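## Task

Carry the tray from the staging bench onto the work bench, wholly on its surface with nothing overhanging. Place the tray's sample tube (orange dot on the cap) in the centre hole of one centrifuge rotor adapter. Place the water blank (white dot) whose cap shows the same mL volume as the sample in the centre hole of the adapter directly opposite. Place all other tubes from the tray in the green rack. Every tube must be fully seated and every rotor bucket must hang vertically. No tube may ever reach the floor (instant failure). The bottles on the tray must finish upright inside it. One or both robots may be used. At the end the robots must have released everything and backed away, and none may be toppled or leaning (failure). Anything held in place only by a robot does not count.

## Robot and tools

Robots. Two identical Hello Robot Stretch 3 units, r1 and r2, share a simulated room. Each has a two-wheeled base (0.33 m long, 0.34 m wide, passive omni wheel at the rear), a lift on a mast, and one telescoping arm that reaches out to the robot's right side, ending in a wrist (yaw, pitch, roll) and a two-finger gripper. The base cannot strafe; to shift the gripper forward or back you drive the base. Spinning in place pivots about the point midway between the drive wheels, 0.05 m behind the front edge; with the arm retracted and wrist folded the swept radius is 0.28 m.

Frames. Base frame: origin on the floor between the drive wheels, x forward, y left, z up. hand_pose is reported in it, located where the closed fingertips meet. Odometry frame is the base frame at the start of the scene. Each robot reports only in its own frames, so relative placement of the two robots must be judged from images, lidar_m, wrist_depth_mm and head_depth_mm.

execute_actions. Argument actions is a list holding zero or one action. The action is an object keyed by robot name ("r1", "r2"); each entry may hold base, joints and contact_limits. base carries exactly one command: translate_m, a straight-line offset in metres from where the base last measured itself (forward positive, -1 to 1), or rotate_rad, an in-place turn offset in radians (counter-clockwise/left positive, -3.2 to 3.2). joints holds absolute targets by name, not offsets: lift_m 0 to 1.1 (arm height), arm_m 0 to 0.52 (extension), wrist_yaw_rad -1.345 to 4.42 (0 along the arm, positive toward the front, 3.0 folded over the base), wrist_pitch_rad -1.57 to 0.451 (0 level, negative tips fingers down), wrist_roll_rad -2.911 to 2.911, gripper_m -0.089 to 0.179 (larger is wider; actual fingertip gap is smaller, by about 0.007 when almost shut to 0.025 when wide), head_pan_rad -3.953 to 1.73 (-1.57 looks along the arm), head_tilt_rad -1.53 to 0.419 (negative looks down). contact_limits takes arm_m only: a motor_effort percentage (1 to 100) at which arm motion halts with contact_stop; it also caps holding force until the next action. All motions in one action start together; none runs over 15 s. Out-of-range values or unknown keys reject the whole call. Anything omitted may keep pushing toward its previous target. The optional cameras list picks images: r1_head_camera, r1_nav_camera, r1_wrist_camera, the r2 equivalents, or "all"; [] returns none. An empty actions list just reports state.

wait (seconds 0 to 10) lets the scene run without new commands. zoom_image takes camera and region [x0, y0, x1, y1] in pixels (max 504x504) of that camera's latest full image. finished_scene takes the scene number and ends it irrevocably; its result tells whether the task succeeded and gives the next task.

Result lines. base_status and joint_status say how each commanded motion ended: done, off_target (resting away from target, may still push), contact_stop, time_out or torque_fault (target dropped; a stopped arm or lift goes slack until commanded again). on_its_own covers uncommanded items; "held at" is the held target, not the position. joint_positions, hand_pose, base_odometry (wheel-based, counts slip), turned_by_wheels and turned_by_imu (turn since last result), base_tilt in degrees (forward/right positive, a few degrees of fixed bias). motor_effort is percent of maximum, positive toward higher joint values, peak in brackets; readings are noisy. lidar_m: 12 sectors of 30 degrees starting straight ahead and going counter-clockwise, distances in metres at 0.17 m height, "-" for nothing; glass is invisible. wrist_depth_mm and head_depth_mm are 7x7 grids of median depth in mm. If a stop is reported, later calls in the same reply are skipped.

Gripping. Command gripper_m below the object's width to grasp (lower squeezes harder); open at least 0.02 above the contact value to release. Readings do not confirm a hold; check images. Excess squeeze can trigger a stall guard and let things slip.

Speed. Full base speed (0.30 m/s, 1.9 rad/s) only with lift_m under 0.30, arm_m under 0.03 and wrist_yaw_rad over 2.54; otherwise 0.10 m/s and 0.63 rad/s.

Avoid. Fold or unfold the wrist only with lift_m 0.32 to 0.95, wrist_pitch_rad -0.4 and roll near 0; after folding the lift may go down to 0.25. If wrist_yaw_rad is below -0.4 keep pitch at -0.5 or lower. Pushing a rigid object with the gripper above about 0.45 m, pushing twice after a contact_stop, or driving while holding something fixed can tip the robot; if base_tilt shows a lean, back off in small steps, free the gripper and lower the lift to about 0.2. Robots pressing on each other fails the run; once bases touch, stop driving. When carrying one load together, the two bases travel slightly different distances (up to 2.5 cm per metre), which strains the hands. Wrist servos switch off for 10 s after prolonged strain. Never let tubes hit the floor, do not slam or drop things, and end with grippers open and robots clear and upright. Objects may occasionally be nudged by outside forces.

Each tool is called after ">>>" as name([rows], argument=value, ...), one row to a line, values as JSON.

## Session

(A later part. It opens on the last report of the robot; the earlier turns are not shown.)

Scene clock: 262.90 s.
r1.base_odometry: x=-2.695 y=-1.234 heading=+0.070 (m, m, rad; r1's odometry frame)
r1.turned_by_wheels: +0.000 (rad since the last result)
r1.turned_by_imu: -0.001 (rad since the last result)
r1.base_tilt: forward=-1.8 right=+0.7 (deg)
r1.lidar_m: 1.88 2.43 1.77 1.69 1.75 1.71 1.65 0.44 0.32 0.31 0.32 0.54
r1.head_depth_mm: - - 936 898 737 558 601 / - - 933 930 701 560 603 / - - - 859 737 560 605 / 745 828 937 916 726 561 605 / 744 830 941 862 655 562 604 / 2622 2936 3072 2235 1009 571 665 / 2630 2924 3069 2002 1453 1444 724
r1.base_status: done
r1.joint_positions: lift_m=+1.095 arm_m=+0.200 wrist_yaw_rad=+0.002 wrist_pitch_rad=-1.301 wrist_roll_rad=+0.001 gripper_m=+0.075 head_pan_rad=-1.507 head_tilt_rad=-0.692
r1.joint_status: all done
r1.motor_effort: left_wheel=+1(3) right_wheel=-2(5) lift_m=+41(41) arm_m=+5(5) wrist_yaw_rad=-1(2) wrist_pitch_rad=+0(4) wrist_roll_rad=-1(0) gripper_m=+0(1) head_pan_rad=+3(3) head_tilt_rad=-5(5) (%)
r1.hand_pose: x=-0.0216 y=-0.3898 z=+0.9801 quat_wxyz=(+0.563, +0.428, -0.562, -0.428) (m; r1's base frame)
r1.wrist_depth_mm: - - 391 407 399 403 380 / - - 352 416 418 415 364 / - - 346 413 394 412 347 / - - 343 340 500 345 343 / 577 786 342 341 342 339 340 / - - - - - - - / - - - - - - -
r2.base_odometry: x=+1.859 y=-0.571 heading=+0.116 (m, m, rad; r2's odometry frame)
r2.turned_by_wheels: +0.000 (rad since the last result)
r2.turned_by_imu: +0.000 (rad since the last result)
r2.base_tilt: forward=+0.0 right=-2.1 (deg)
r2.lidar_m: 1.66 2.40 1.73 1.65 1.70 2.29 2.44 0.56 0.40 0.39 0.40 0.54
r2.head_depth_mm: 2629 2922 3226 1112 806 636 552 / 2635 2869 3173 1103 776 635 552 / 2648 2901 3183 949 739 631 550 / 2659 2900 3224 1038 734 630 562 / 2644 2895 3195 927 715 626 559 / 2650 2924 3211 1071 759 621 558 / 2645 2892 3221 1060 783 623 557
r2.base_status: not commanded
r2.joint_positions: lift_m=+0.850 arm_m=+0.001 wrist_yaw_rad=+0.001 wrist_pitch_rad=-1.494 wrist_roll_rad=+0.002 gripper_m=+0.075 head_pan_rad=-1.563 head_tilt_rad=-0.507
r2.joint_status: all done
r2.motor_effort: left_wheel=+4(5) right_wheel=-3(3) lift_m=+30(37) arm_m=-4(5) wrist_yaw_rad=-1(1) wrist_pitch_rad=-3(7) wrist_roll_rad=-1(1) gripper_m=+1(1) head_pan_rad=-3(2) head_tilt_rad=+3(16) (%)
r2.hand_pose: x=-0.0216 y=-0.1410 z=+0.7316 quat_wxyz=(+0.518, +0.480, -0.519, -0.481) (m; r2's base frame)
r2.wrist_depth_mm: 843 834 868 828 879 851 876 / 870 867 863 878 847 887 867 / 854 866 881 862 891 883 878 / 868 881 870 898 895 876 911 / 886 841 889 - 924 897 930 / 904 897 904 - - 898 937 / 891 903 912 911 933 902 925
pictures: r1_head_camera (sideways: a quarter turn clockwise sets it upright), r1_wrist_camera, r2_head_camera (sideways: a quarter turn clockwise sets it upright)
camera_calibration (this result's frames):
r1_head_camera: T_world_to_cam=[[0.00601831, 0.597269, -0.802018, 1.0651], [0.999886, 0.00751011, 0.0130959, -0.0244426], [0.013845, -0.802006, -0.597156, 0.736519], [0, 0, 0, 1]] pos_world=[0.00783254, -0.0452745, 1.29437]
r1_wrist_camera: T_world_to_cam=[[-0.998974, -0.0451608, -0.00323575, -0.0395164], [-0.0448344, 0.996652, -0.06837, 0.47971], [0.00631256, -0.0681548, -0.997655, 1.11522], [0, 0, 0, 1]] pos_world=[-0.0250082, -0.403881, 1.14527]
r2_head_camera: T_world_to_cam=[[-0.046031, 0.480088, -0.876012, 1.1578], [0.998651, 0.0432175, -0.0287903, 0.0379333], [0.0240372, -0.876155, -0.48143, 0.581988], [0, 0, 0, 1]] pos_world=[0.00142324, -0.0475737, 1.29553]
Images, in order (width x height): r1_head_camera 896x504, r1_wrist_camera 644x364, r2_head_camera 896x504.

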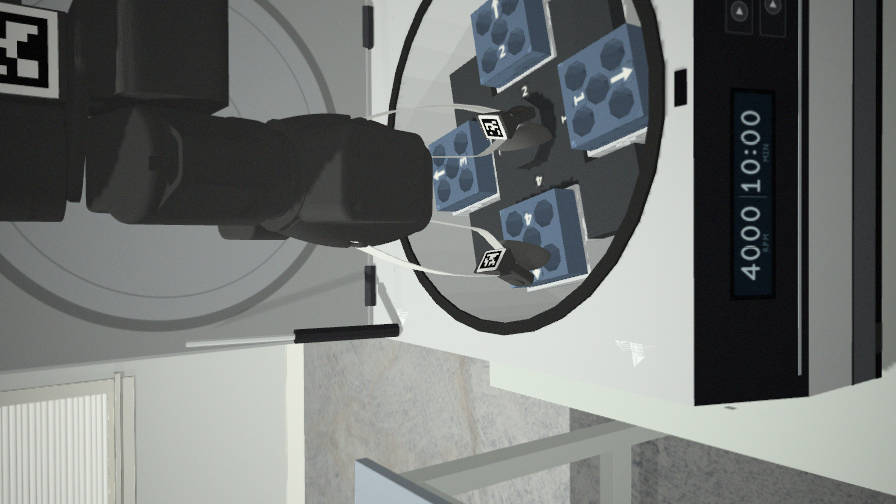

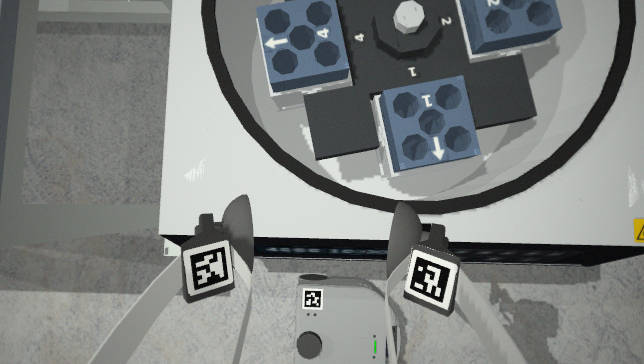

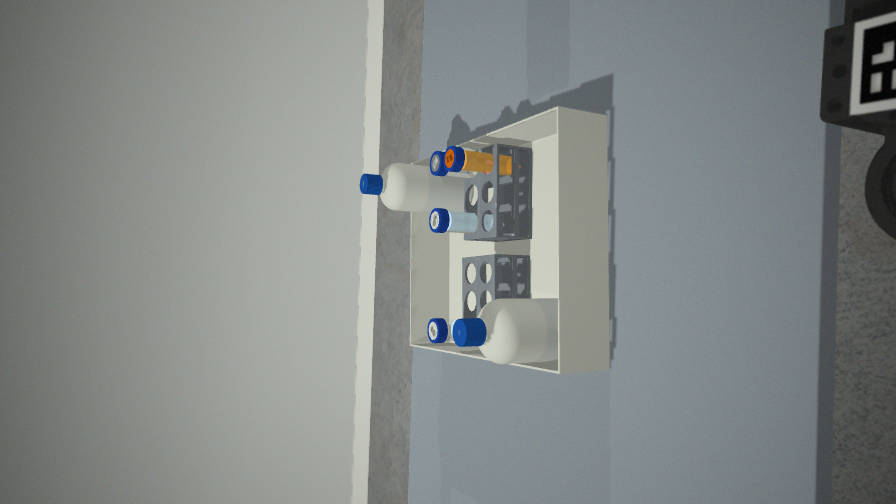

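>>> zoom_image(camera="r2_head_camera", region=[400,120,580,360])

>>> execute_actions([
  {"r1":{"base":{"translate_m":1.0},"joints":{"arm_m":0.15}}},
], cameras=[])

>>> execute_actions([
  {"r1":{"base":{"translate_m":0.24},"joints":{"arm_m":0.3,"lift_m":1.1}}},
], cameras=["r1_wrist_camera"])

Region (400, 120, 580, 360) of r2_head_camera's 896x504 image, scaled by 2.100, with more detail than that image has; it fills the left 378 columns of this view, and the rest is white.

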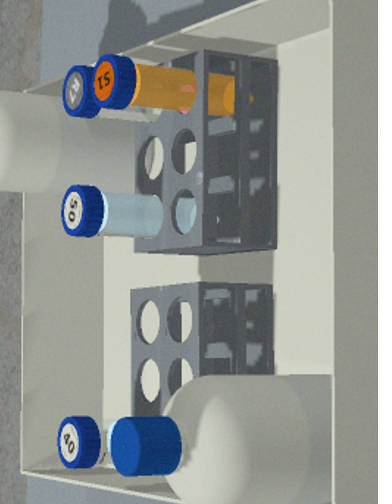

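Scene clock: 277.93 s.
r1.base_odometry: x=-1.697 y=-1.164 heading=+0.070 (m, m, rad; r1's odometry frame)
r1.turned_by_wheels: +0.000 (rad since the last result)
r1.turned_by_imu: +0.001 (rad since the last result)
r1.base_tilt: forward=-1.5 right=+0.5 (deg)
r1.lidar_m: 2.63 2.45 1.78 1.71 1.77 2.40 1.22 0.65 1.02 0.98 1.02 0.90
r1.head_depth_mm: - - 2917 905 714 589 1146 / - - 2988 872 693 589 1152 / - - - - 716 590 1156 / 2621 2894 3060 877 696 592 1154 / 2607 2891 2755 808 717 593 1151 / 1306 1197 3050 888 716 595 1159 / 2612 2913 3084 896 716 594 1156
r1.base_status: done
r1.joint_positions: lift_m=+1.095 arm_m=+0.150 wrist_yaw_rad=+0.002 wrist_pitch_rad=-1.301 wrist_roll_rad=+0.001 gripper_m=+0.075 head_pan_rad=-1.507 head_tilt_rad=-0.692
r1.joint_status: all done
r1.motor_effort: left_wheel=+1(5) right_wheel=-2(3) lift_m=+41(41) arm_m=-4(5) wrist_yaw_rad=-1(1) wrist_pitch_rad=+0(0) wrist_roll_rad=+0(0) gripper_m=+1(0) head_pan_rad=+3(3) head_tilt_rad=-6(5) (%)
r1.hand_pose: x=-0.0216 y=-0.3404 z=+0.9801 quat_wxyz=(+0.563, +0.428, -0.562, -0.428) (m; r1's base frame)
r1.wrist_depth_mm: 396 400 398 400 400 400 401 / 373 396 396 393 398 394 394 / 367 392 388 395 391 395 390 / 387 388 389 389 386 387 388 / 386 382 382 383 383 383 382 / - - - - - - - / - - - - - - -
r2.base_odometry: x=+1.859 y=-0.571 heading=+0.116 (m, m, rad; r2's odometry frame)
r2.turned_by_wheels: +0.000 (rad since the last result)
r2.turned_by_imu: +0.000 (rad since the last result)
r2.base_tilt: forward=+0.1 right=-1.9 (deg)
r2.lidar_m: 1.65 2.40 1.72 1.65 1.70 2.31 2.44 0.56 0.40 0.39 0.40 0.54
r2.head_depth_mm: 2656 2895 3184 1104 809 638 554 / 2664 2902 3226 1102 772 634 551 / 2663 2903 3233 950 739 630 550 / 2660 2900 3195 1038 733 629 561 / 2590 2862 3180 924 716 626 561 / 1233 1009 3210 1072 760 624 556 / 2608 2898 3200 1059 784 621 556
r2.base_status: not commanded
r2.joint_positions: lift_m=+0.850 arm_m=+0.001 wrist_yaw_rad=+0.001 wrist_pitch_rad=-1.494 wrist_roll_rad=+0.002 gripper_m=+0.075 head_pan_rad=-1.563 head_tilt_rad=-0.507
r2.joint_status: not commanded
r2.motor_effort: left_wheel=+5(5) right_wheel=-3(3) lift_m=+30(30) arm_m=-4(4) wrist_yaw_rad=-1(1) wrist_pitch_rad=-3(3) wrist_roll_rad=-1(0) gripper_m=+1(1) head_pan_rad=-3(3) head_tilt_rad=+3(2) (%)
r2.hand_pose: x=-0.0216 y=-0.1410 z=+0.7316 quat_wxyz=(+0.518, +0.480, -0.519, -0.481) (m; r2's base frame)
r2.wrist_depth_mm: 844 864 866 875 880 850 871 / 842 839 884 852 879 900 876 / 867 886 886 873 883 889 872 / 862 867 861 875 869 904 905 / 884 861 897 - 932 905 918 / 890 910 890 - - 936 892 / 909 911 914 897 920 948 934
pictures: none
No camera images: the call's "cameras" was empty. Leave "cameras" out to get every camera's image.

Scene clock: 281.47 s.
r1.base_odometry: x=-1.458 y=-1.147 heading=+0.070 (m, m, rad; r1's odometry frame)
r1.turned_by_wheels: +0.000 (rad since the last result)
r1.turned_by_imu: +0.000 (rad since the last result)
r1.base_tilt: forward=-1.6 right=+0.4 (deg)
r1.lidar_m: 2.40 2.46 1.78 1.71 1.77 2.41 1.20 0.86 1.02 0.98 1.02 0.68
r1.head_depth_mm: 2588 2928 3044 903 678 590 535 / - 2947 3052 805 711 590 536 / - - 1126 873 712 592 536 / 1346 1336 2767 875 671 592 537 / 2535 2922 3059 875 573 589 538 / 2637 2943 3089 918 719 595 539 / 2618 2907 3075 919 721 595 540
r1.base_status: done
r1.joint_positions: lift_m=+1.099 arm_m=+0.300 wrist_yaw_rad=+0.001 wrist_pitch_rad=-1.301 wrist_roll_rad=+0.001 gripper_m=+0.075 head_pan_rad=-1.507 head_tilt_rad=-0.692
r1.joint_status: all done
r1.motor_effort: left_wheel=+1(4) right_wheel=-3(2) lift_m=+40(44) arm_m=+5(5) wrist_yaw_rad=-1(1) wrist_pitch_rad=+0(0) wrist_roll_rad=-1(0) gripper_m=+0(0) head_pan_rad=+3(3) head_tilt_rad=-6(4) (%)
r1.hand_pose: x=-0.0216 y=-0.4896 z=+0.9843 quat_wxyz=(+0.563, +0.428, -0.562, -0.429) (m; r1's base frame)
r1.wrist_depth_mm: 408 404 399 405 400 400 400 / 401 401 337 338 339 399 399 / 399 395 343 363 362 394 397 / 394 391 389 390 389 394 391 / 392 386 259 386 385 385 382 / 386 387 383 382 380 381 382 / 383 380 378 376 383 379 381
r2.base_odometry: x=+1.859 y=-0.571 heading=+0.116 (m, m, rad; r2's odometry frame)
r2.turned_by_wheels: +0.000 (rad since the last result)
r2.turned_by_imu: +0.000 (rad since the last result)
r2.base_tilt: forward=+0.0 right=-1.9 (deg)
r2.lidar_m: 1.65 2.39 1.73 1.65 1.71 2.30 2.43 0.56 0.41 0.39 0.40 0.54
r2.head_depth_mm: 2646 2876 3196 1104 808 637 554 / 2632 2880 3214 1101 774 634 551 / 2612 2897 3153 947 739 631 550 / 1184 858 3083 1034 732 629 561 / 2588 2911 3189 928 715 626 560 / 2649 2894 3221 1066 759 622 557 / 2659 2909 3197 1061 784 622 557
r2.base_status: not commanded
r2.joint_positions: lift_m=+0.850 arm_m=+0.001 wrist_yaw_rad=+0.001 wrist_pitch_rad=-1.494 wrist_roll_rad=+0.002 gripper_m=+0.075 head_pan_rad=-1.563 head_tilt_rad=-0.507
r2.joint_status: not commanded
r2.motor_effort: left_wheel=+4(5) right_wheel=-3(3) lift_m=+30(30) arm_m=-4(4) wrist_yaw_rad=+0(1) wrist_pitch_rad=-2(3) wrist_roll_rad=+0(0) gripper_m=+1(1) head_pan_rad=-3(3) head_tilt_rad=+2(2) (%)
r2.hand_pose: x=-0.0216 y=-0.1410 z=+0.7316 quat_wxyz=(+0.518, +0.480, -0.519, -0.481) (m; r2's base frame)
r2.wrist_depth_mm: 880 836 852 860 861 857 876 / 859 846 858 865 878 879 856 / 860 831 866 865 943 865 901 / 876 873 874 862 917 876 913 / 863 870 868 - 868 907 944 / 921 883 893 - - 943 929 / 859 915 895 915 903 937 933
pictures: r1_wrist_camera
camera_calibration (this result's frames):
r1_wrist_camera: T_world_to_cam=[[-0.998978, -0.0450722, -0.00325981, -0.0439494], [-0.0447479, 0.996694, -0.06782, 0.579005], [0.00630584, -0.0676048, -0.997692, 1.11296], [0, 0, 0, 1]] pos_world=[-0.0250135, -0.50383, 1.14952]
Images, in order (width x height): r1_wrist_camera 644x364.

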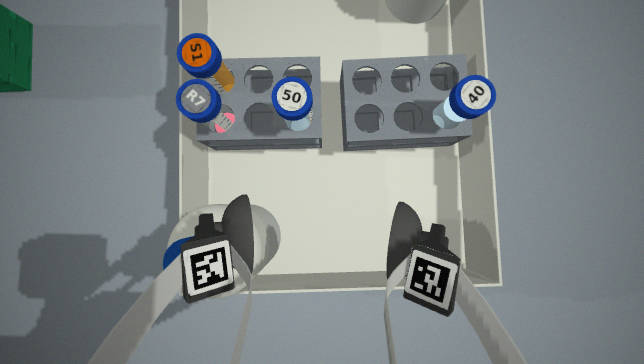

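>>> execute_actions([
  {"r1":{"base":{"translate_m":0.032},"joints":{"arm_m":0.403}}},
], cameras=[])

>>> execute_actions([
  {"r1":{"joints":{"lift_m":0.985}}},
], cameras=["r1_wrist_camera","r2_head_camera"])

Scene clock: 289.07 s.
r1.base_odometry: x=-1.426 y=-1.145 heading=+0.070 (m, m, rad; r1's odometry frame)
r1.turned_by_wheels: +0.000 (rad since the last result)
r1.turned_by_imu: +0.000 (rad since the last result)
r1.base_tilt: forward=-1.6 right=+0.7 (deg)
r1.lidar_m: 2.37 2.45 1.78 1.71 1.77 2.41 1.20 0.89 1.02 0.98 1.01 0.65
r1.head_depth_mm: 2629 2914 3013 871 687 588 535 / - 2886 3017 811 711 590 536 / - - 2875 882 713 591 537 / 1318 2869 2916 879 567 591 537 / 2598 2878 3047 881 696 592 538 / 2617 2908 3094 916 720 594 539 / 2620 2921 3084 916 722 595 541
r1.base_status: done
r1.joint_positions: lift_m=+1.099 arm_m=+0.403 wrist_yaw_rad=+0.001 wrist_pitch_rad=-1.301 wrist_roll_rad=+0.001 gripper_m=+0.075 head_pan_rad=-1.507 head_tilt_rad=-0.692
r1.joint_status: all done
r1.motor_effort: left_wheel=+1(3) right_wheel=-2(4) lift_m=+41(41) arm_m=+5(5) wrist_yaw_rad=-1(1) wrist_pitch_rad=+0(0) wrist_roll_rad=+0(0) gripper_m=+0(0) head_pan_rad=+3(3) head_tilt_rad=-5(5) (%)
r1.hand_pose: x=-0.0216 y=-0.5926 z=+0.9843 quat_wxyz=(+0.563, +0.428, -0.562, -0.429) (m; r1's base frame)
r1.wrist_depth_mm: 407 406 390 369 355 256 403 / 403 405 398 398 384 389 400 / 394 395 394 398 390 392 395 / 398 392 330 329 327 335 390 / 389 387 384 379 367 326 385 / 384 386 380 381 382 374 382 / 383 379 302 373 374 376 379
r2.base_odometry: x=+1.859 y=-0.571 heading=+0.116 (m, m, rad; r2's odometry frame)
r2.turned_by_wheels: +0.000 (rad since the last result)
r2.turned_by_imu: +0.000 (rad since the last result)
r2.base_tilt: forward=-0.1 right=-2.0 (deg)
r2.lidar_m: 1.66 2.39 1.72 1.65 1.71 2.30 2.44 0.56 0.41 0.39 0.40 0.54
r2.head_depth_mm: 2646 2891 3178 1108 810 636 553 / 2629 2865 3186 1100 774 634 553 / 2541 2781 3164 951 740 632 549 / 1214 2811 3173 1036 734 628 561 / 2588 2878 3199 928 713 626 560 / 2636 2911 3189 1072 759 623 557 / 2656 2917 3222 1065 783 621 556
r2.base_status: not commanded
r2.joint_positions: lift_m=+0.850 arm_m=+0.001 wrist_yaw_rad=+0.001 wrist_pitch_rad=-1.494 wrist_roll_rad=+0.002 gripper_m=+0.075 head_pan_rad=-1.563 head_tilt_rad=-0.507
r2.joint_status: not commanded
r2.motor_effort: left_wheel=+5(4) right_wheel=-3(3) lift_m=+30(30) arm_m=-4(4) wrist_yaw_rad=-1(0) wrist_pitch_rad=-3(3) wrist_roll_rad=+0(0) gripper_m=+1(1) head_pan_rad=-3(2) head_tilt_rad=+3(2) (%)
r2.hand_pose: x=-0.0216 y=-0.1410 z=+0.7316 quat_wxyz=(+0.518, +0.480, -0.519, -0.481) (m; r2's base frame)
r2.wrist_depth_mm: 818 854 862 824 866 877 852 / 849 853 859 882 881 868 878 / 857 872 848 887 884 882 889 / 853 893 893 859 904 922 906 / 850 884 867 - 921 914 918 / 880 896 905 - - 932 931 / 905 911 935 890 945 945 943
pictures: none
No camera images: the call's "cameras" was empty. Leave "cameras" out to get every camera's image.

Scene clock: 293.83 s.
r1.base_odometry: x=-1.426 y=-1.145 heading=+0.070 (m, m, rad; r1's odometry frame)
r1.turned_by_wheels: +0.000 (rad since the last result)
r1.turned_by_imu: -0.011 (rad since the last result)
r1.base_tilt: forward=-1.7 right=+0.7 (deg)
r1.lidar_m: 2.36 2.48 1.79 1.71 1.77 2.39 1.25 0.89 1.02 0.98 1.01 0.65
r1.head_depth_mm: 2607 - 2841 898 686 587 1146 / 2583 - 3009 799 710 588 1147 / 2622 - 2992 883 709 591 1150 / 1304 1439 3058 880 571 590 1154 / 2550 2899 3067 888 658 589 1154 / 2600 2894 3044 913 720 593 538 / 2637 2935 3039 916 719 593 538
r1.base_status: not commanded
r1.joint_positions: lift_m=+0.998 arm_m=+0.403 wrist_yaw_rad=+0.000 wrist_pitch_rad=-1.302 wrist_roll_rad=+0.004 gripper_m=+0.075 head_pan_rad=-1.506 head_tilt_rad=-0.694
r1.joint_status: lift_m contact_stop (moved -0.101 of -0.114)
r1.on_its_own: lift_m is slack since a contact_stop, until your next command for it (your +0.985 is given up)
r1.motor_effort: left_wheel=-1(9) right_wheel=-1(13) lift_m=+34(37) arm_m=+3(5) wrist_yaw_rad=+0(1) wrist_pitch_rad=+1(12) wrist_roll_rad=-2(4) gripper_m=-1(1) head_pan_rad=+2(3) head_tilt_rad=-5(6) (%)
r1.hand_pose: x=-0.0216 y=-0.5925 z=+0.8831 quat_wxyz=(+0.562, +0.428, -0.563, -0.430) (m; r1's base frame)
r1.wrist_depth_mm: 299 281 297 296 296 229 299 / 298 276 293 291 294 293 295 / 292 251 287 290 291 264 248 / 292 213 225 229 227 227 226 / 287 165 255 165 226 224 164 / 284 284 278 282 281 280 242 / 282 255 276 278 277 276 245
r2.base_odometry: x=+1.859 y=-0.571 heading=+0.116 (m, m, rad; r2's odometry frame)
r2.turned_by_wheels: +0.000 (rad since the last result)
r2.turned_by_imu: +0.000 (rad since the last result)
r2.base_tilt: forward=-0.1 right=-2.0 (deg)
r2.lidar_m: 1.65 2.39 1.73 1.65 1.71 2.30 2.43 0.56 0.41 0.39 0.40 0.54
r2.head_depth_mm: 2651 2875 3182 1111 809 638 554 / 2622 2894 3187 1102 774 634 551 / 2568 2871 3165 917 737 632 550 / 2550 771 3077 930 732 627 561 / 2647 2901 3240 926 714 626 559 / 2655 2917 3238 1067 759 623 557 / 2654 2884 3238 1062 782 620 557
r2.base_status: not commanded
r2.joint_positions: lift_m=+0.850 arm_m=+0.001 wrist_yaw_rad=+0.001 wrist_pitch_rad=-1.494 wrist_roll_rad=+0.002 gripper_m=+0.075 head_pan_rad=-1.563 head_tilt_rad=-0.507
r2.joint_status: not commanded
r2.motor_effort: left_wheel=+4(5) right_wheel=-3(3) lift_m=+30(30) arm_m=-4(4) wrist_yaw_rad=-1(1) wrist_pitch_rad=-3(3) wrist_roll_rad=+0(0) gripper_m=+1(1) head_pan_rad=-3(3) head_tilt_rad=+3(2) (%)
r2.hand_pose: x=-0.0216 y=-0.1410 z=+0.7316 quat_wxyz=(+0.518, +0.480, -0.519, -0.481) (m; r2's base frame)
r2.wrist_depth_mm: 848 854 818 846 859 851 873 / 852 857 858 890 870 871 865 / 867 871 866 863 871 909 916 / 858 880 909 870 900 907 907 / 894 856 906 - 895 880 914 / 875 892 903 - - 935 938 / 878 894 886 903 885 919 942
pictures: r1_wrist_camera, r2_head_camera (sideways: a quarter turn clockwise sets it upright)
camera_calibration (this result's frames):
r1_wrist_camera: T_world_to_cam=[[-0.999112, -0.0419653, -0.00387264, -0.0465853], [-0.0416137, 0.996901, -0.0667543, 0.673946], [0.006662, -0.0665339, -0.997762, 1.00573], [0, 0, 0, 1]] pos_world=[-0.0251986, -0.606898, 1.04828]
r2_head_camera: T_world_to_cam=[[-0.0460311, 0.480088, -0.876012, 1.1578], [0.998651, 0.0432178, -0.0287903, 0.0379333], [0.0240374, -0.876155, -0.48143, 0.581988], [0, 0, 0, 1]] pos_world=[0.00142325, -0.0475738, 1.29553]
Images, in order (width x height): r1_wrist_camera 644x364, r2_head_camera 896x504.

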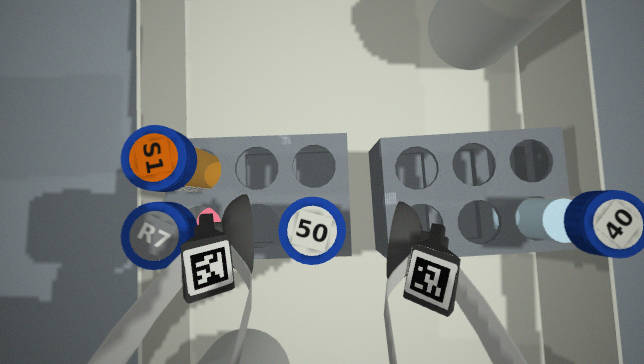

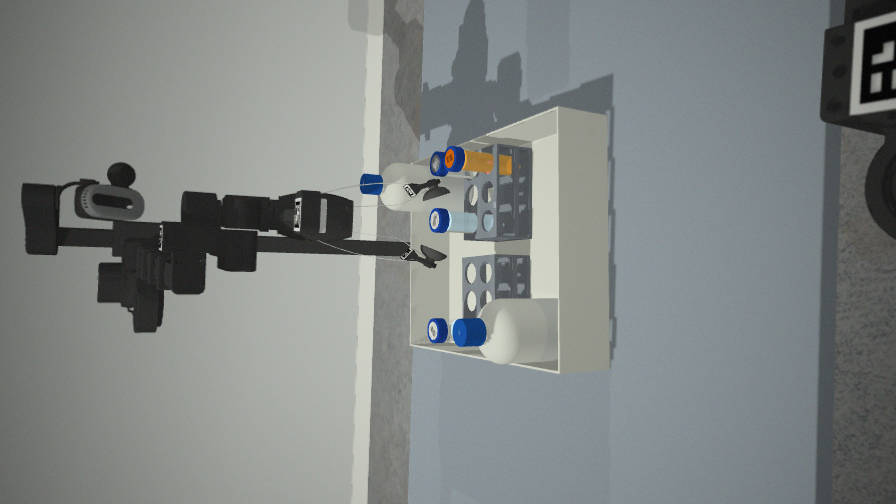

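>>> execute_actions([
  {"r1":{"base":{"rotate_rad":0.011},"joints":{"lift_m":1.09,"gripper_m":0.065}}},
], cameras=[])

>>> execute_actions([
  {"r1":{"joints":{"wrist_pitch_rad":-1.56,"arm_m":0.464}}},
], cameras=[])

>>> execute_actions([
  {"r1":{"joints":{"lift_m":1.02}}},
], cameras=["r1_wrist_camera","r1_head_camera"])

Scene clock: 301.53 s.
r1.base_odometry: x=-1.426 y=-1.145 heading=+0.081 (m, m, rad; r1's odometry frame)
r1.turned_by_wheels: +0.011 (rad since the last result)
r1.turned_by_imu: +0.011 (rad since the last result)
r1.base_tilt: forward=-1.6 right=+0.6 (deg)
r1.lidar_m: 2.37 2.45 1.79 1.71 1.77 2.42 1.20 0.89 1.02 0.98 1.01 0.65
r1.head_depth_mm: 2641 2904 3012 868 683 587 535 / - 2880 2988 802 710 589 1149 / - - 2905 882 709 590 1151 / 1312 2903 2954 876 566 590 1151 / 2568 2905 3035 877 694 591 1150 / 2620 2937 3053 911 718 591 1157 / 2619 2910 3088 913 721 594 1157
r1.base_status: done
r1.joint_positions: lift_m=+1.090 arm_m=+0.403 wrist_yaw_rad=+0.000 wrist_pitch_rad=-1.302 wrist_roll_rad=+0.004 gripper_m=+0.065 head_pan_rad=-1.506 head_tilt_rad=-0.694
r1.joint_status: all done
r1.motor_effort: left_wheel=-2(6) right_wheel=+1(4) lift_m=+40(42) arm_m=+3(2) wrist_yaw_rad=-1(0) wrist_pitch_rad=+1(1) wrist_roll_rad=-1(1) gripper_m=-1(42) head_pan_rad=+3(3) head_tilt_rad=-3(4) (%)
r1.hand_pose: x=-0.0216 y=-0.5925 z=+0.9750 quat_wxyz=(+0.562, +0.428, -0.563, -0.430) (m; r1's base frame)
r1.wrist_depth_mm: 397 399 370 352 337 246 388 / 393 392 388 389 386 351 389 / 387 387 381 386 384 379 384 / 385 381 308 324 318 333 380 / 380 380 334 372 345 316 378 / 374 375 371 370 371 366 374 / 367 369 294 368 367 340 367
r2.base_odometry: x=+1.859 y=-0.571 heading=+0.116 (m, m, rad; r2's odometry frame)
r2.turned_by_wheels: +0.000 (rad since the last result)
r2.turned_by_imu: +0.000 (rad since the last result)
r2.base_tilt: forward=+0.1 right=-2.0 (deg)
r2.lidar_m: 1.65 2.39 1.72 1.65 1.70 2.31 2.43 0.56 0.40 0.39 0.40 0.54
r2.head_depth_mm: 2666 2884 3160 1112 809 636 554 / 2655 2890 3226 1098 777 636 551 / 2535 2761 3141 951 738 631 550 / 1214 2767 3137 1039 734 629 561 / 2609 2897 3197 927 714 625 560 / 2635 2900 3215 1070 759 623 559 / 2647 2919 3213 1062 785 621 556
r2.base_status: not commanded
r2.joint_positions: lift_m=+0.850 arm_m=+0.001 wrist_yaw_rad=+0.001 wrist_pitch_rad=-1.494 wrist_roll_rad=+0.002 gripper_m=+0.075 head_pan_rad=-1.563 head_tilt_rad=-0.507
r2.joint_status: not commanded
r2.motor_effort: left_wheel=+4(4) right_wheel=-3(3) lift_m=+30(30) arm_m=-4(4) wrist_yaw_rad=+0(1) wrist_pitch_rad=-3(2) wrist_roll_rad=+0(1) gripper_m=+1(1) head_pan_rad=-2(2) head_tilt_rad=+1(3) (%)
r2.hand_pose: x=-0.0216 y=-0.1410 z=+0.7316 quat_wxyz=(+0.518, +0.480, -0.519, -0.481) (m; r2's base frame)
r2.wrist_depth_mm: 870 844 852 834 852 864 881 / 827 836 870 886 859 875 866 / 864 866 879 859 873 912 875 / 891 876 891 891 888 870 917 / 879 874 917 - 912 921 895 / 868 869 894 - - 947 952 / 908 885 880 902 926 915 937
pictures: none
No camera images: the call's "cameras" was empty. Leave "cameras" out to get every camera's image.

Scene clock: 303.13 s.
r1.base_odometry: x=-1.426 y=-1.145 heading=+0.081 (m, m, rad; r1's odometry frame)
r1.turned_by_wheels: +0.000 (rad since the last result)
r1.turned_by_imu: +0.000 (rad since the last result)
r1.base_tilt: forward=-1.8 right=+0.6 (deg)
r1.lidar_m: 2.37 2.45 1.78 1.71 1.77 2.41 1.20 0.89 1.02 0.98 1.02 0.65
r1.head_depth_mm: 2654 2898 3020 867 683 587 535 / 2578 2898 3015 805 709 588 534 / - 2868 2904 880 710 590 1153 / 1310 2864 2879 872 567 591 1148 / 2587 2904 2996 875 696 591 1148 / 2626 2913 3056 913 718 593 1153 / 2607 2899 3053 915 717 592 1160
r1.base_status: not commanded
r1.joint_positions: lift_m=+1.090 arm_m=+0.464 wrist_yaw_rad=+0.000 wrist_pitch_rad=-1.555 wrist_roll_rad=+0.003 gripper_m=+0.065 head_pan_rad=-1.506 head_tilt_rad=-0.694
r1.joint_status: all done
r1.motor_effort: left_wheel=-2(1) right_wheel=+0(1) lift_m=+40(41) arm_m=+5(5) wrist_yaw_rad=+0(1) wrist_pitch_rad=-3(3) wrist_roll_rad=-1(2) gripper_m=+0(0) head_pan_rad=+2(2) head_tilt_rad=-4(5) (%)
r1.hand_pose: x=-0.0216 y=-0.5884 z=+0.9719 quat_wxyz=(+0.503, +0.495, -0.504, -0.497) (m; r1's base frame)
r1.wrist_depth_mm: 348 345 339 343 338 279 339 / 356 355 350 351 350 337 349 / 370 365 301 355 328 306 354 / 379 376 302 308 336 296 367 / 392 389 387 383 381 374 379 / 401 403 284 393 392 385 395 / 416 414 253 355 367 404 406
r2.base_odometry: x=+1.859 y=-0.571 heading=+0.116 (m, m, rad; r2's odometry frame)
r2.turned_by_wheels: +0.000 (rad since the last result)
r2.turned_by_imu: +0.000 (rad since the last result)
r2.base_tilt: forward=-0.1 right=-2.0 (deg)
r2.lidar_m: 1.65 2.39 1.73 1.65 1.70 2.30 2.44 0.56 0.40 0.39 0.40 0.54
r2.head_depth_mm: 2622 2892 3201 1112 808 638 554 / 2644 2882 3211 1098 776 635 552 / 2553 2794 3167 952 739 631 549 / 1207 1449 3154 1035 735 630 562 / 2597 2894 3200 927 714 626 560 / 2648 2886 3207 1067 758 624 557 / 2641 2910 3195 1063 784 621 556
r2.base_status: not commanded
r2.joint_positions: lift_m=+0.850 arm_m=+0.001 wrist_yaw_rad=+0.001 wrist_pitch_rad=-1.494 wrist_roll_rad=+0.002 gripper_m=+0.075 head_pan_rad=-1.563 head_tilt_rad=-0.507
r2.joint_status: not commanded
r2.motor_effort: left_wheel=+5(4) right_wheel=-3(3) lift_m=+30(30) arm_m=-4(4) wrist_yaw_rad=-1(1) wrist_pitch_rad=-3(2) wrist_roll_rad=+0(0) gripper_m=+1(1) head_pan_rad=-2(3) head_tilt_rad=+2(3) (%)
r2.hand_pose: x=-0.0216 y=-0.1410 z=+0.7316 quat_wxyz=(+0.518, +0.480, -0.519, -0.481) (m; r2's base frame)
r2.wrist_depth_mm: 840 837 853 857 847 883 880 / 832 858 866 894 877 878 889 / 884 893 854 904 923 850 902 / 863 836 864 882 882 888 914 / 876 855 877 - 871 906 904 / 884 894 884 - - 946 902 / 864 877 888 897 927 953 920
pictures: none
No camera images: the call's "cameras" was empty. Leave "cameras" out to get every camera's image.

Scene clock: 304.60 s.
r1.base_odometry: x=-1.426 y=-1.145 heading=+0.081 (m, m, rad; r1's odometry frame)
r1.turned_by_wheels: +0.000 (rad since the last result)
r1.turned_by_imu: +0.000 (rad since the last result)
r1.base_tilt: forward=-1.8 right=+0.6 (deg)
r1.lidar_m: 2.36 2.45 1.78 1.71 1.78 2.42 1.20 0.89 1.02 0.98 1.01 0.65
r1.head_depth_mm: 2540 3029 2995 869 684 588 535 / 2546 2986 2989 805 710 589 535 / 2554 - 1992 867 710 590 1152 / 1913 2847 2859 870 566 591 1156 / 2590 2915 3037 877 696 590 1154 / 2613 2892 3037 912 719 592 1148 / 2623 2932 3039 918 722 593 1157
r1.base_status: not commanded
r1.joint_positions: lift_m=+1.020 arm_m=+0.464 wrist_yaw_rad=+0.000 wrist_pitch_rad=-1.556 wrist_roll_rad=+0.003 gripper_m=+0.065 head_pan_rad=-1.506 head_tilt_rad=-0.694
r1.joint_status: all done
r1.motor_effort: left_wheel=-1(1) right_wheel=+1(0) lift_m=+29(35) arm_m=+4(5) wrist_yaw_rad=+0(0) wrist_pitch_rad=-3(3) wrist_roll_rad=-2(2) gripper_m=+0(0) head_pan_rad=+3(3) head_tilt_rad=-4(4) (%)
r1.hand_pose: x=-0.0216 y=-0.5884 z=+0.9024 quat_wxyz=(+0.503, +0.495, -0.504, -0.497) (m; r1's base frame)
r1.wrist_depth_mm: 283 278 276 274 272 273 243 / 290 287 285 283 283 280 246 / 298 293 231 286 253 256 235 / 307 303 239 239 259 235 214 / 317 312 185 308 309 306 238 / 324 325 273 318 322 314 312 / 338 338 227 321 325 306 326
r2.base_odometry: x=+1.859 y=-0.571 heading=+0.116 (m, m, rad; r2's odometry frame)
r2.turned_by_wheels: +0.000 (rad since the last result)
r2.turned_by_imu: +0.000 (rad since the last result)
r2.base_tilt: forward=-0.2 right=-2.0 (deg)
r2.lidar_m: 1.66 2.40 1.73 1.65 1.70 2.29 2.44 0.56 0.40 0.39 0.40 0.54
r2.head_depth_mm: 2650 2895 3211 1109 810 637 554 / 2626 2897 3249 1098 775 634 552 / 2557 2839 3101 918 739 632 550 / 2573 701 3106 976 733 628 561 / 2611 2888 3211 922 713 625 559 / 2646 2932 3217 1068 757 623 557 / 2670 2924 3245 1060 782 622 556
r2.base_status: not commanded
r2.joint_positions: lift_m=+0.850 arm_m=+0.001 wrist_yaw_rad=+0.001 wrist_pitch_rad=-1.494 wrist_roll_rad=+0.002 gripper_m=+0.075 head_pan_rad=-1.563 head_tilt_rad=-0.507
r2.joint_status: not commanded
r2.motor_effort: left_wheel=+5(4) right_wheel=-3(3) lift_m=+30(30) arm_m=-4(4) wrist_yaw_rad=-1(2) wrist_pitch_rad=-3(3) wrist_roll_rad=+0(0) gripper_m=+1(1) head_pan_rad=-2(2) head_tilt_rad=+3(3) (%)
r2.hand_pose: x=-0.0216 y=-0.1410 z=+0.7316 quat_wxyz=(+0.518, +0.480, -0.519, -0.481) (m; r2's base frame)
r2.wrist_depth_mm: 832 861 838 869 869 866 884 / 840 859 849 860 885 877 900 / 874 858 871 861 895 889 902 / 864 879 884 893 890 908 887 / 861 882 902 - 905 910 911 / 873 898 895 - - 890 891 / 903 914 909 930 942 926 926
pictures: r1_head_camera (sideways: a quarter turn clockwise sets it upright), r1_wrist_camera
camera_calibration (this result's frames):
r1_head_camera: T_world_to_cam=[[0.00573778, 0.59886, -0.800833, 1.06356], [0.999885, 0.0077826, 0.0129837, -0.0242964], [0.014008, -0.800816, -0.598747, 0.738588], [0, 0, 0, 1]] pos_world=[0.00784508, -0.045259, 1.29427]
r1_wrist_camera: T_world_to_cam=[[-0.999108, -0.0397963, -0.0141399, -0.0358237], [-0.0417296, 0.981783, 0.185368, 0.434674], [0.00650539, 0.185793, -0.982567, 1.15995], [0, 0, 0, 1]] pos_world=[-0.0251989, -0.64369, 1.05864]
Images, in order (width x height): r1_head_camera 896x504, r1_wrist_camera 644x364.

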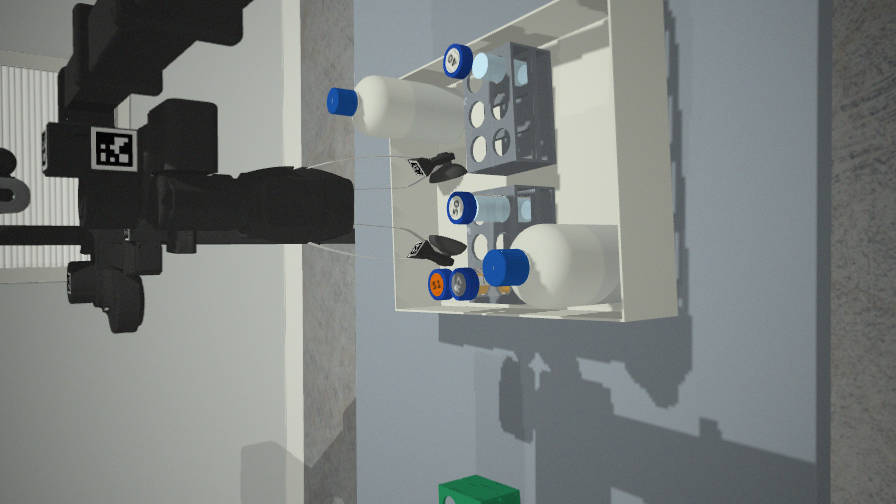

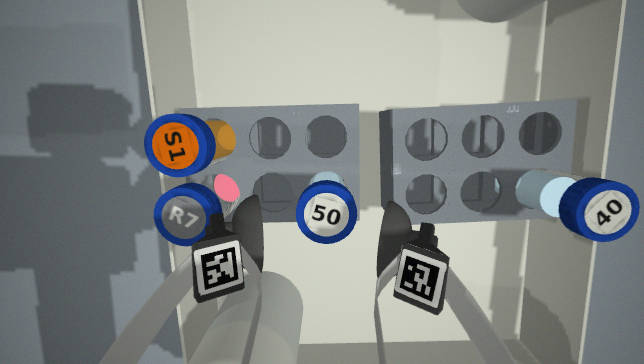

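Good.

>>> execute_actions([
  {"r1":{"joints":{"lift_m":0.985}}},
], cameras=["r1_wrist_camera"])

>>> execute_actions([
  {"r1":{"joints":{"gripper_m":0.015}}},
], cameras=["r1_wrist_camera"])

>>> execute_actions([
  {"r1":{"joints":{"lift_m":1.1}}},
], cameras=["r1_wrist_camera","r1_head_camera","r2_head_camera"])

Scene clock: 309.57 s.
r1.base_odometry: x=-1.426 y=-1.145 heading=+0.081 (m, m, rad; r1's odometry frame)
r1.turned_by_wheels: +0.000 (rad since the last result)
r1.turned_by_imu: +0.000 (rad since the last result)
r1.base_tilt: forward=-1.6 right=+0.7 (deg)
r1.lidar_m: 2.37 2.45 1.79 1.71 1.77 2.41 1.20 0.89 1.01 0.98 1.01 0.65
r1.head_depth_mm: 2630 - 1976 866 682 588 535 / 2574 - 3000 805 709 588 535 / 2591 - 3035 884 711 590 1151 / 1315 2866 3021 879 567 589 1151 / 2560 2923 3065 877 695 593 1154 / 2626 2926 3073 911 718 593 1156 / 2618 2882 3061 915 719 592 1159
r1.base_status: not commanded
r1.joint_positions: lift_m=+0.985 arm_m=+0.464 wrist_yaw_rad=+0.000 wrist_pitch_rad=-1.556 wrist_roll_rad=+0.003 gripper_m=+0.065 head_pan_rad=-1.506 head_tilt_rad=-0.694
r1.joint_status: all done
r1.motor_effort: left_wheel=-1(1) right_wheel=+1(0) lift_m=+30(28) arm_m=+4(4) wrist_yaw_rad=+0(0) wrist_pitch_rad=-2(3) wrist_roll_rad=-1(1) gripper_m=-1(0) head_pan_rad=+3(3) head_tilt_rad=-3(4) (%)
r1.hand_pose: x=-0.0216 y=-0.5883 z=+0.8674 quat_wxyz=(+0.503, +0.496, -0.504, -0.497) (m; r1's base frame)
r1.wrist_depth_mm: 249 217 245 243 241 241 221 / 252 231 252 250 249 247 211 / 263 139 199 201 229 198 200 / 270 148 205 201 230 202 196 / 280 147 224 146 264 236 181 / 288 285 270 282 282 278 226 / 298 292 226 287 290 288 241
r2.base_odometry: x=+1.859 y=-0.571 heading=+0.116 (m, m, rad; r2's odometry frame)
r2.turned_by_wheels: +0.000 (rad since the last result)
r2.turned_by_imu: +0.000 (rad since the last result)
r2.base_tilt: forward=+0.0 right=-2.0 (deg)
r2.lidar_m: 1.65 2.39 1.72 1.65 1.70 2.29 2.44 0.56 0.40 0.39 0.40 0.54
r2.head_depth_mm: 2641 2878 3201 1111 810 636 553 / 2633 2868 3217 1102 777 633 552 / 2549 2842 3070 914 742 631 550 / 2554 801 3092 977 734 628 561 / 2630 2886 3191 927 714 626 560 / 2643 2910 3245 1067 760 623 558 / 2644 2897 3232 1062 784 621 556
r2.base_status: not commanded
r2.joint_positions: lift_m=+0.850 arm_m=+0.001 wrist_yaw_rad=+0.001 wrist_pitch_rad=-1.494 wrist_roll_rad=+0.002 gripper_m=+0.075 head_pan_rad=-1.563 head_tilt_rad=-0.507
r2.joint_status: not commanded
r2.motor_effort: left_wheel=+5(4) right_wheel=-3(3) lift_m=+31(30) arm_m=-4(4) wrist_yaw_rad=-1(2) wrist_pitch_rad=-3(3) wrist_roll_rad=+0(0) gripper_m=+1(1) head_pan_rad=-2(3) head_tilt_rad=+2(3) (%)
r2.hand_pose: x=-0.0216 y=-0.1410 z=+0.7316 quat_wxyz=(+0.518, +0.480, -0.519, -0.481) (m; r2's base frame)
r2.wrist_depth_mm: 840 831 859 883 836 861 852 / 842 876 841 853 893 856 901 / 858 873 885 874 904 881 879 / 870 892 896 884 881 909 887 / 858 883 886 - 924 916 906 / 873 861 872 - - 894 892 / 909 901 903 936 901 928 933
pictures: r1_wrist_camera
camera_calibration (this result's frames):
r1_wrist_camera: T_world_to_cam=[[-0.999108, -0.039795, -0.0141435, -0.0363138], [-0.0417296, 0.981766, 0.185456, 0.441052], [0.00650536, 0.185881, -0.982551, 1.1256], [0, 0, 0, 1]] pos_world=[-0.0251989, -0.643682, 1.02365]
Images, in order (width x height): r1_wrist_camera 644x364.

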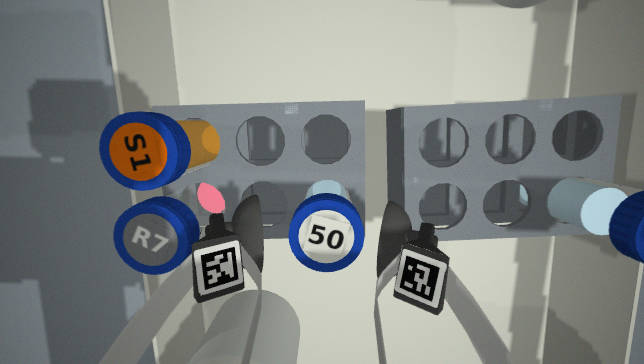

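Scene clock: 310.57 s.
r1.base_odometry: x=-1.426 y=-1.145 heading=+0.081 (m, m, rad; r1's odometry frame)
r1.turned_by_wheels: +0.000 (rad since the last result)
r1.turned_by_imu: +0.000 (rad since the last result)
r1.base_tilt: forward=-1.8 right=+0.6 (deg)
r1.lidar_m: 2.37 2.46 1.78 1.71 1.78 2.41 1.20 0.89 1.02 0.98 1.01 0.65
r1.head_depth_mm: 2593 - 1975 869 684 587 534 / 2574 - 3020 801 710 589 537 / 2590 - 3044 881 712 589 1151 / 1313 1500 3012 880 566 590 1153 / 2596 2918 3083 876 694 591 1152 / 2639 2933 3079 915 719 591 1158 / 2663 2937 3095 913 718 594 1160
r1.base_status: not commanded
r1.joint_positions: lift_m=+0.985 arm_m=+0.464 wrist_yaw_rad=+0.000 wrist_pitch_rad=-1.556 wrist_roll_rad=+0.003 gripper_m=+0.015 head_pan_rad=-1.506 head_tilt_rad=-0.694
r1.joint_status: all done
r1.motor_effort: left_wheel=-2(1) right_wheel=+1(0) lift_m=+30(29) arm_m=+4(4) wrist_yaw_rad=+0(0) wrist_pitch_rad=-3(3) wrist_roll_rad=-1(1) gripper_m=-8(81) head_pan_rad=+3(3) head_tilt_rad=-3(4) (%)
r1.hand_pose: x=-0.0216 y=-0.5883 z=+0.8674 quat_wxyz=(+0.503, +0.496, -0.504, -0.497) (m; r1's base frame)
r1.wrist_depth_mm: 247 217 245 242 242 242 219 / 255 232 251 250 250 249 212 / 264 140 199 199 227 199 199 / 271 149 204 202 229 202 196 / 279 147 210 144 240 236 182 / 287 284 268 281 278 279 226 / 297 293 226 288 289 285 241
r2.base_odometry: x=+1.859 y=-0.571 heading=+0.116 (m, m, rad; r2's odometry frame)
r2.turned_by_wheels: +0.000 (rad since the last result)
r2.turned_by_imu: +0.000 (rad since the last result)
r2.base_tilt: forward=+0.0 right=-2.0 (deg)
r2.lidar_m: 1.65 2.39 1.72 1.65 1.71 2.30 2.44 0.56 0.40 0.39 0.40 0.54
r2.head_depth_mm: 2656 2901 3190 1110 809 637 554 / 2640 2870 3201 1102 775 635 552 / 2551 2874 3135 917 739 632 550 / 2561 802 1601 979 736 630 561 / 2648 2886 3193 928 715 627 560 / 2650 2904 3197 1066 761 624 557 / 2659 2904 3192 1058 781 622 558
r2.base_status: not commanded
r2.joint_positions: lift_m=+0.850 arm_m=+0.001 wrist_yaw_rad=+0.001 wrist_pitch_rad=-1.494 wrist_roll_rad=+0.002 gripper_m=+0.075 head_pan_rad=-1.563 head_tilt_rad=-0.507
r2.joint_status: not commanded
r2.motor_effort: left_wheel=+5(4) right_wheel=-3(3) lift_m=+30(30) arm_m=-4(4) wrist_yaw_rad=-1(1) wrist_pitch_rad=-3(2) wrist_roll_rad=+0(0) gripper_m=+0(0) head_pan_rad=-2(3) head_tilt_rad=+2(4) (%)
r2.hand_pose: x=-0.0216 y=-0.1410 z=+0.7316 quat_wxyz=(+0.518, +0.480, -0.519, -0.481) (m; r2's base frame)
r2.wrist_depth_mm: 838 871 863 858 859 868 881 / 872 856 856 851 875 875 905 / 869 845 864 868 906 882 903 / 870 886 838 882 901 910 898 / 855 890 874 - 880 899 908 / 887 930 881 - - 898 907 / 908 888 913 926 941 909 929
pictures: r1_wrist_camera
camera_calibration (this result's frames):
r1_wrist_camera: T_world_to_cam=[[-0.999108, -0.0397941, -0.0141435, -0.0363133], [-0.0417287, 0.981766, 0.185458, 0.441051], [0.00650553, 0.185882, -0.98255, 1.12559], [0, 0, 0, 1]] pos_world=[-0.025199, -0.643681, 1.02364]
Images, in order (width x height): r1_wrist_camera 644x364.

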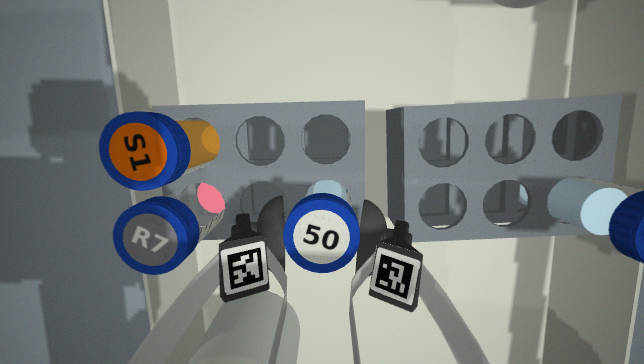

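Scene clock: 312.43 s.
r1.base_odometry: x=-1.426 y=-1.145 heading=+0.081 (m, m, rad; r1's odometry frame)
r1.turned_by_wheels: +0.000 (rad since the last result)
r1.turned_by_imu: +0.000 (rad since the last result)
r1.base_tilt: forward=-1.7 right=+0.6 (deg)
r1.lidar_m: 2.37 2.46 1.78 1.71 1.77 2.41 1.20 0.89 1.02 0.98 1.01 0.65
r1.head_depth_mm: 2636 2900 2988 868 684 588 534 / 2600 2899 2995 806 709 589 535 / - 2914 3013 805 711 589 1152 / 1313 2870 2885 874 568 590 1154 / 2577 2921 3028 879 696 590 1156 / 2618 2913 3075 912 717 593 1153 / 2618 2922 3025 915 719 593 1158
r1.base_status: not commanded
r1.joint_positions: lift_m=+1.099 arm_m=+0.464 wrist_yaw_rad=+0.000 wrist_pitch_rad=-1.556 wrist_roll_rad=+0.003 gripper_m=+0.015 head_pan_rad=-1.506 head_tilt_rad=-0.694
r1.joint_status: all done
r1.motor_effort: left_wheel=-2(2) right_wheel=+1(0) lift_m=+41(43) arm_m=+5(5) wrist_yaw_rad=+0(0) wrist_pitch_rad=-2(3) wrist_roll_rad=-1(1) gripper_m=-8(9) head_pan_rad=+2(3) head_tilt_rad=-4(4) (%)
r1.hand_pose: x=-0.0216 y=-0.5883 z=+0.9812 quat_wxyz=(+0.503, +0.496, -0.504, -0.497) (m; r1's base frame)
r1.wrist_depth_mm: 356 354 346 349 347 291 348 / 366 362 361 357 359 350 359 / 375 373 310 316 328 313 365 / 388 391 317 320 349 313 381 / 403 397 391 144 391 386 388 / 413 414 296 399 401 397 405 / 427 425 259 356 371 413 414
r2.base_odometry: x=+1.859 y=-0.571 heading=+0.116 (m, m, rad; r2's odometry frame)
r2.turned_by_wheels: +0.000 (rad since the last result)
r2.turned_by_imu: +0.000 (rad since the last result)
r2.base_tilt: forward=-0.1 right=-2.1 (deg)
r2.lidar_m: 1.65 2.40 1.72 1.65 1.70 2.30 2.43 0.56 0.40 0.39 0.40 0.54
r2.head_depth_mm: 2633 2881 3189 1108 809 637 554 / 2647 2882 3205 1099 774 634 553 / 2544 712 3141 916 737 631 549 / 1217 1440 3047 1028 734 628 561 / 2600 2915 3212 924 714 626 560 / 2665 2902 3237 1066 760 624 558 / 2659 2909 3207 1058 784 621 557
r2.base_status: not commanded
r2.joint_positions: lift_m=+0.850 arm_m=+0.001 wrist_yaw_rad=+0.001 wrist_pitch_rad=-1.494 wrist_roll_rad=+0.002 gripper_m=+0.075 head_pan_rad=-1.563 head_tilt_rad=-0.507
r2.joint_status: not commanded
r2.motor_effort: left_wheel=+4(5) right_wheel=-3(3) lift_m=+30(30) arm_m=-4(4) wrist_yaw_rad=+0(2) wrist_pitch_rad=-3(3) wrist_roll_rad=+0(0) gripper_m=+0(1) head_pan_rad=-2(2) head_tilt_rad=+2(3) (%)
r2.hand_pose: x=-0.0216 y=-0.1410 z=+0.7316 quat_wxyz=(+0.518, +0.480, -0.519, -0.481) (m; r2's base frame)
r2.wrist_depth_mm: 818 829 854 852 885 847 847 / 839 841 889 872 858 881 876 / 869 872 862 905 894 864 921 / 877 863 883 851 886 902 918 / 889 891 873 - 862 934 901 / 882 879 909 - - 940 920 / 887 860 922 932 933 926 964
pictures: r1_head_camera (sideways: a quarter turn clockwise sets it upright), r1_wrist_camera, r2_head_camera (sideways: a quarter turn clockwise sets it upright)
camera_calibration (this result's frames):
r1_head_camera: T_world_to_cam=[[0.00573785, 0.59886, -0.800833, 1.06356], [0.999885, 0.00778248, 0.0129837, -0.0242964], [0.0140079, -0.800816, -0.598747, 0.738588], [0, 0, 0, 1]] pos_world=[0.00784507, -0.045259, 1.29427]
r1_wrist_camera: T_world_to_cam=[[-0.999108, -0.0397948, -0.0141438, -0.0347042], [-0.0417296, 0.981765, 0.185465, 0.419942], [0.00650536, 0.185889, -0.982549, 1.23739], [0, 0, 0, 1]] pos_world=[-0.0251989, -0.643682, 1.13742]
r2_head_camera: T_world_to_cam=[[-0.046031, 0.480088, -0.876012, 1.1578], [0.998651, 0.0432175, -0.0287903, 0.0379333], [0.0240372, -0.876155, -0.48143, 0.581988], [0, 0, 0, 1]] pos_world=[0.00142324, -0.0475737, 1.29553]
Images, in order (width x height): r1_head_camera 896x504, r1_wrist_camera 644x364, r2_head_camera 896x504.

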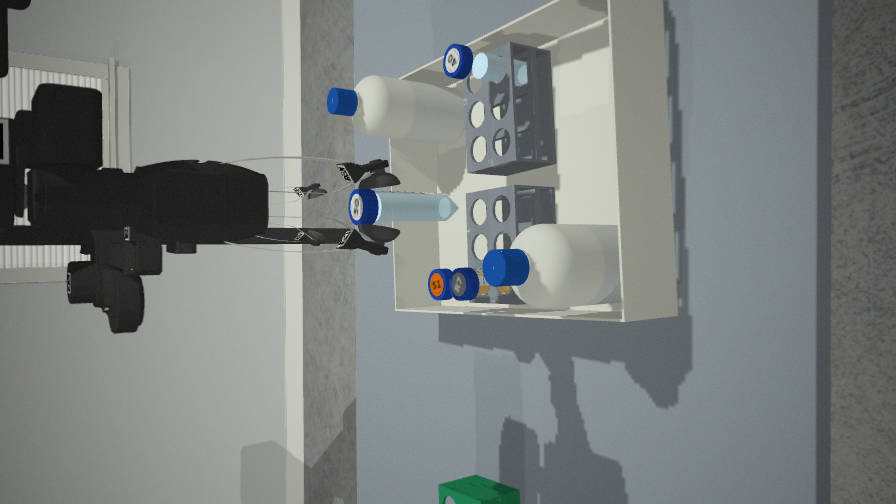

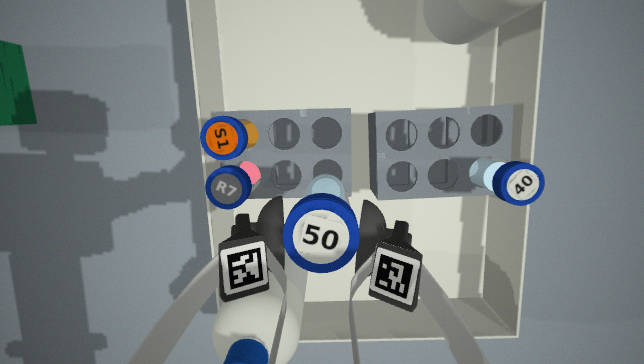

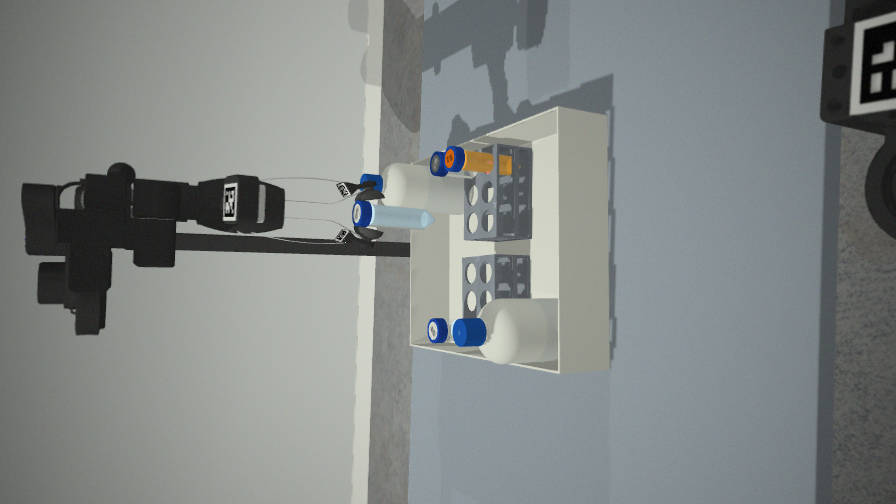

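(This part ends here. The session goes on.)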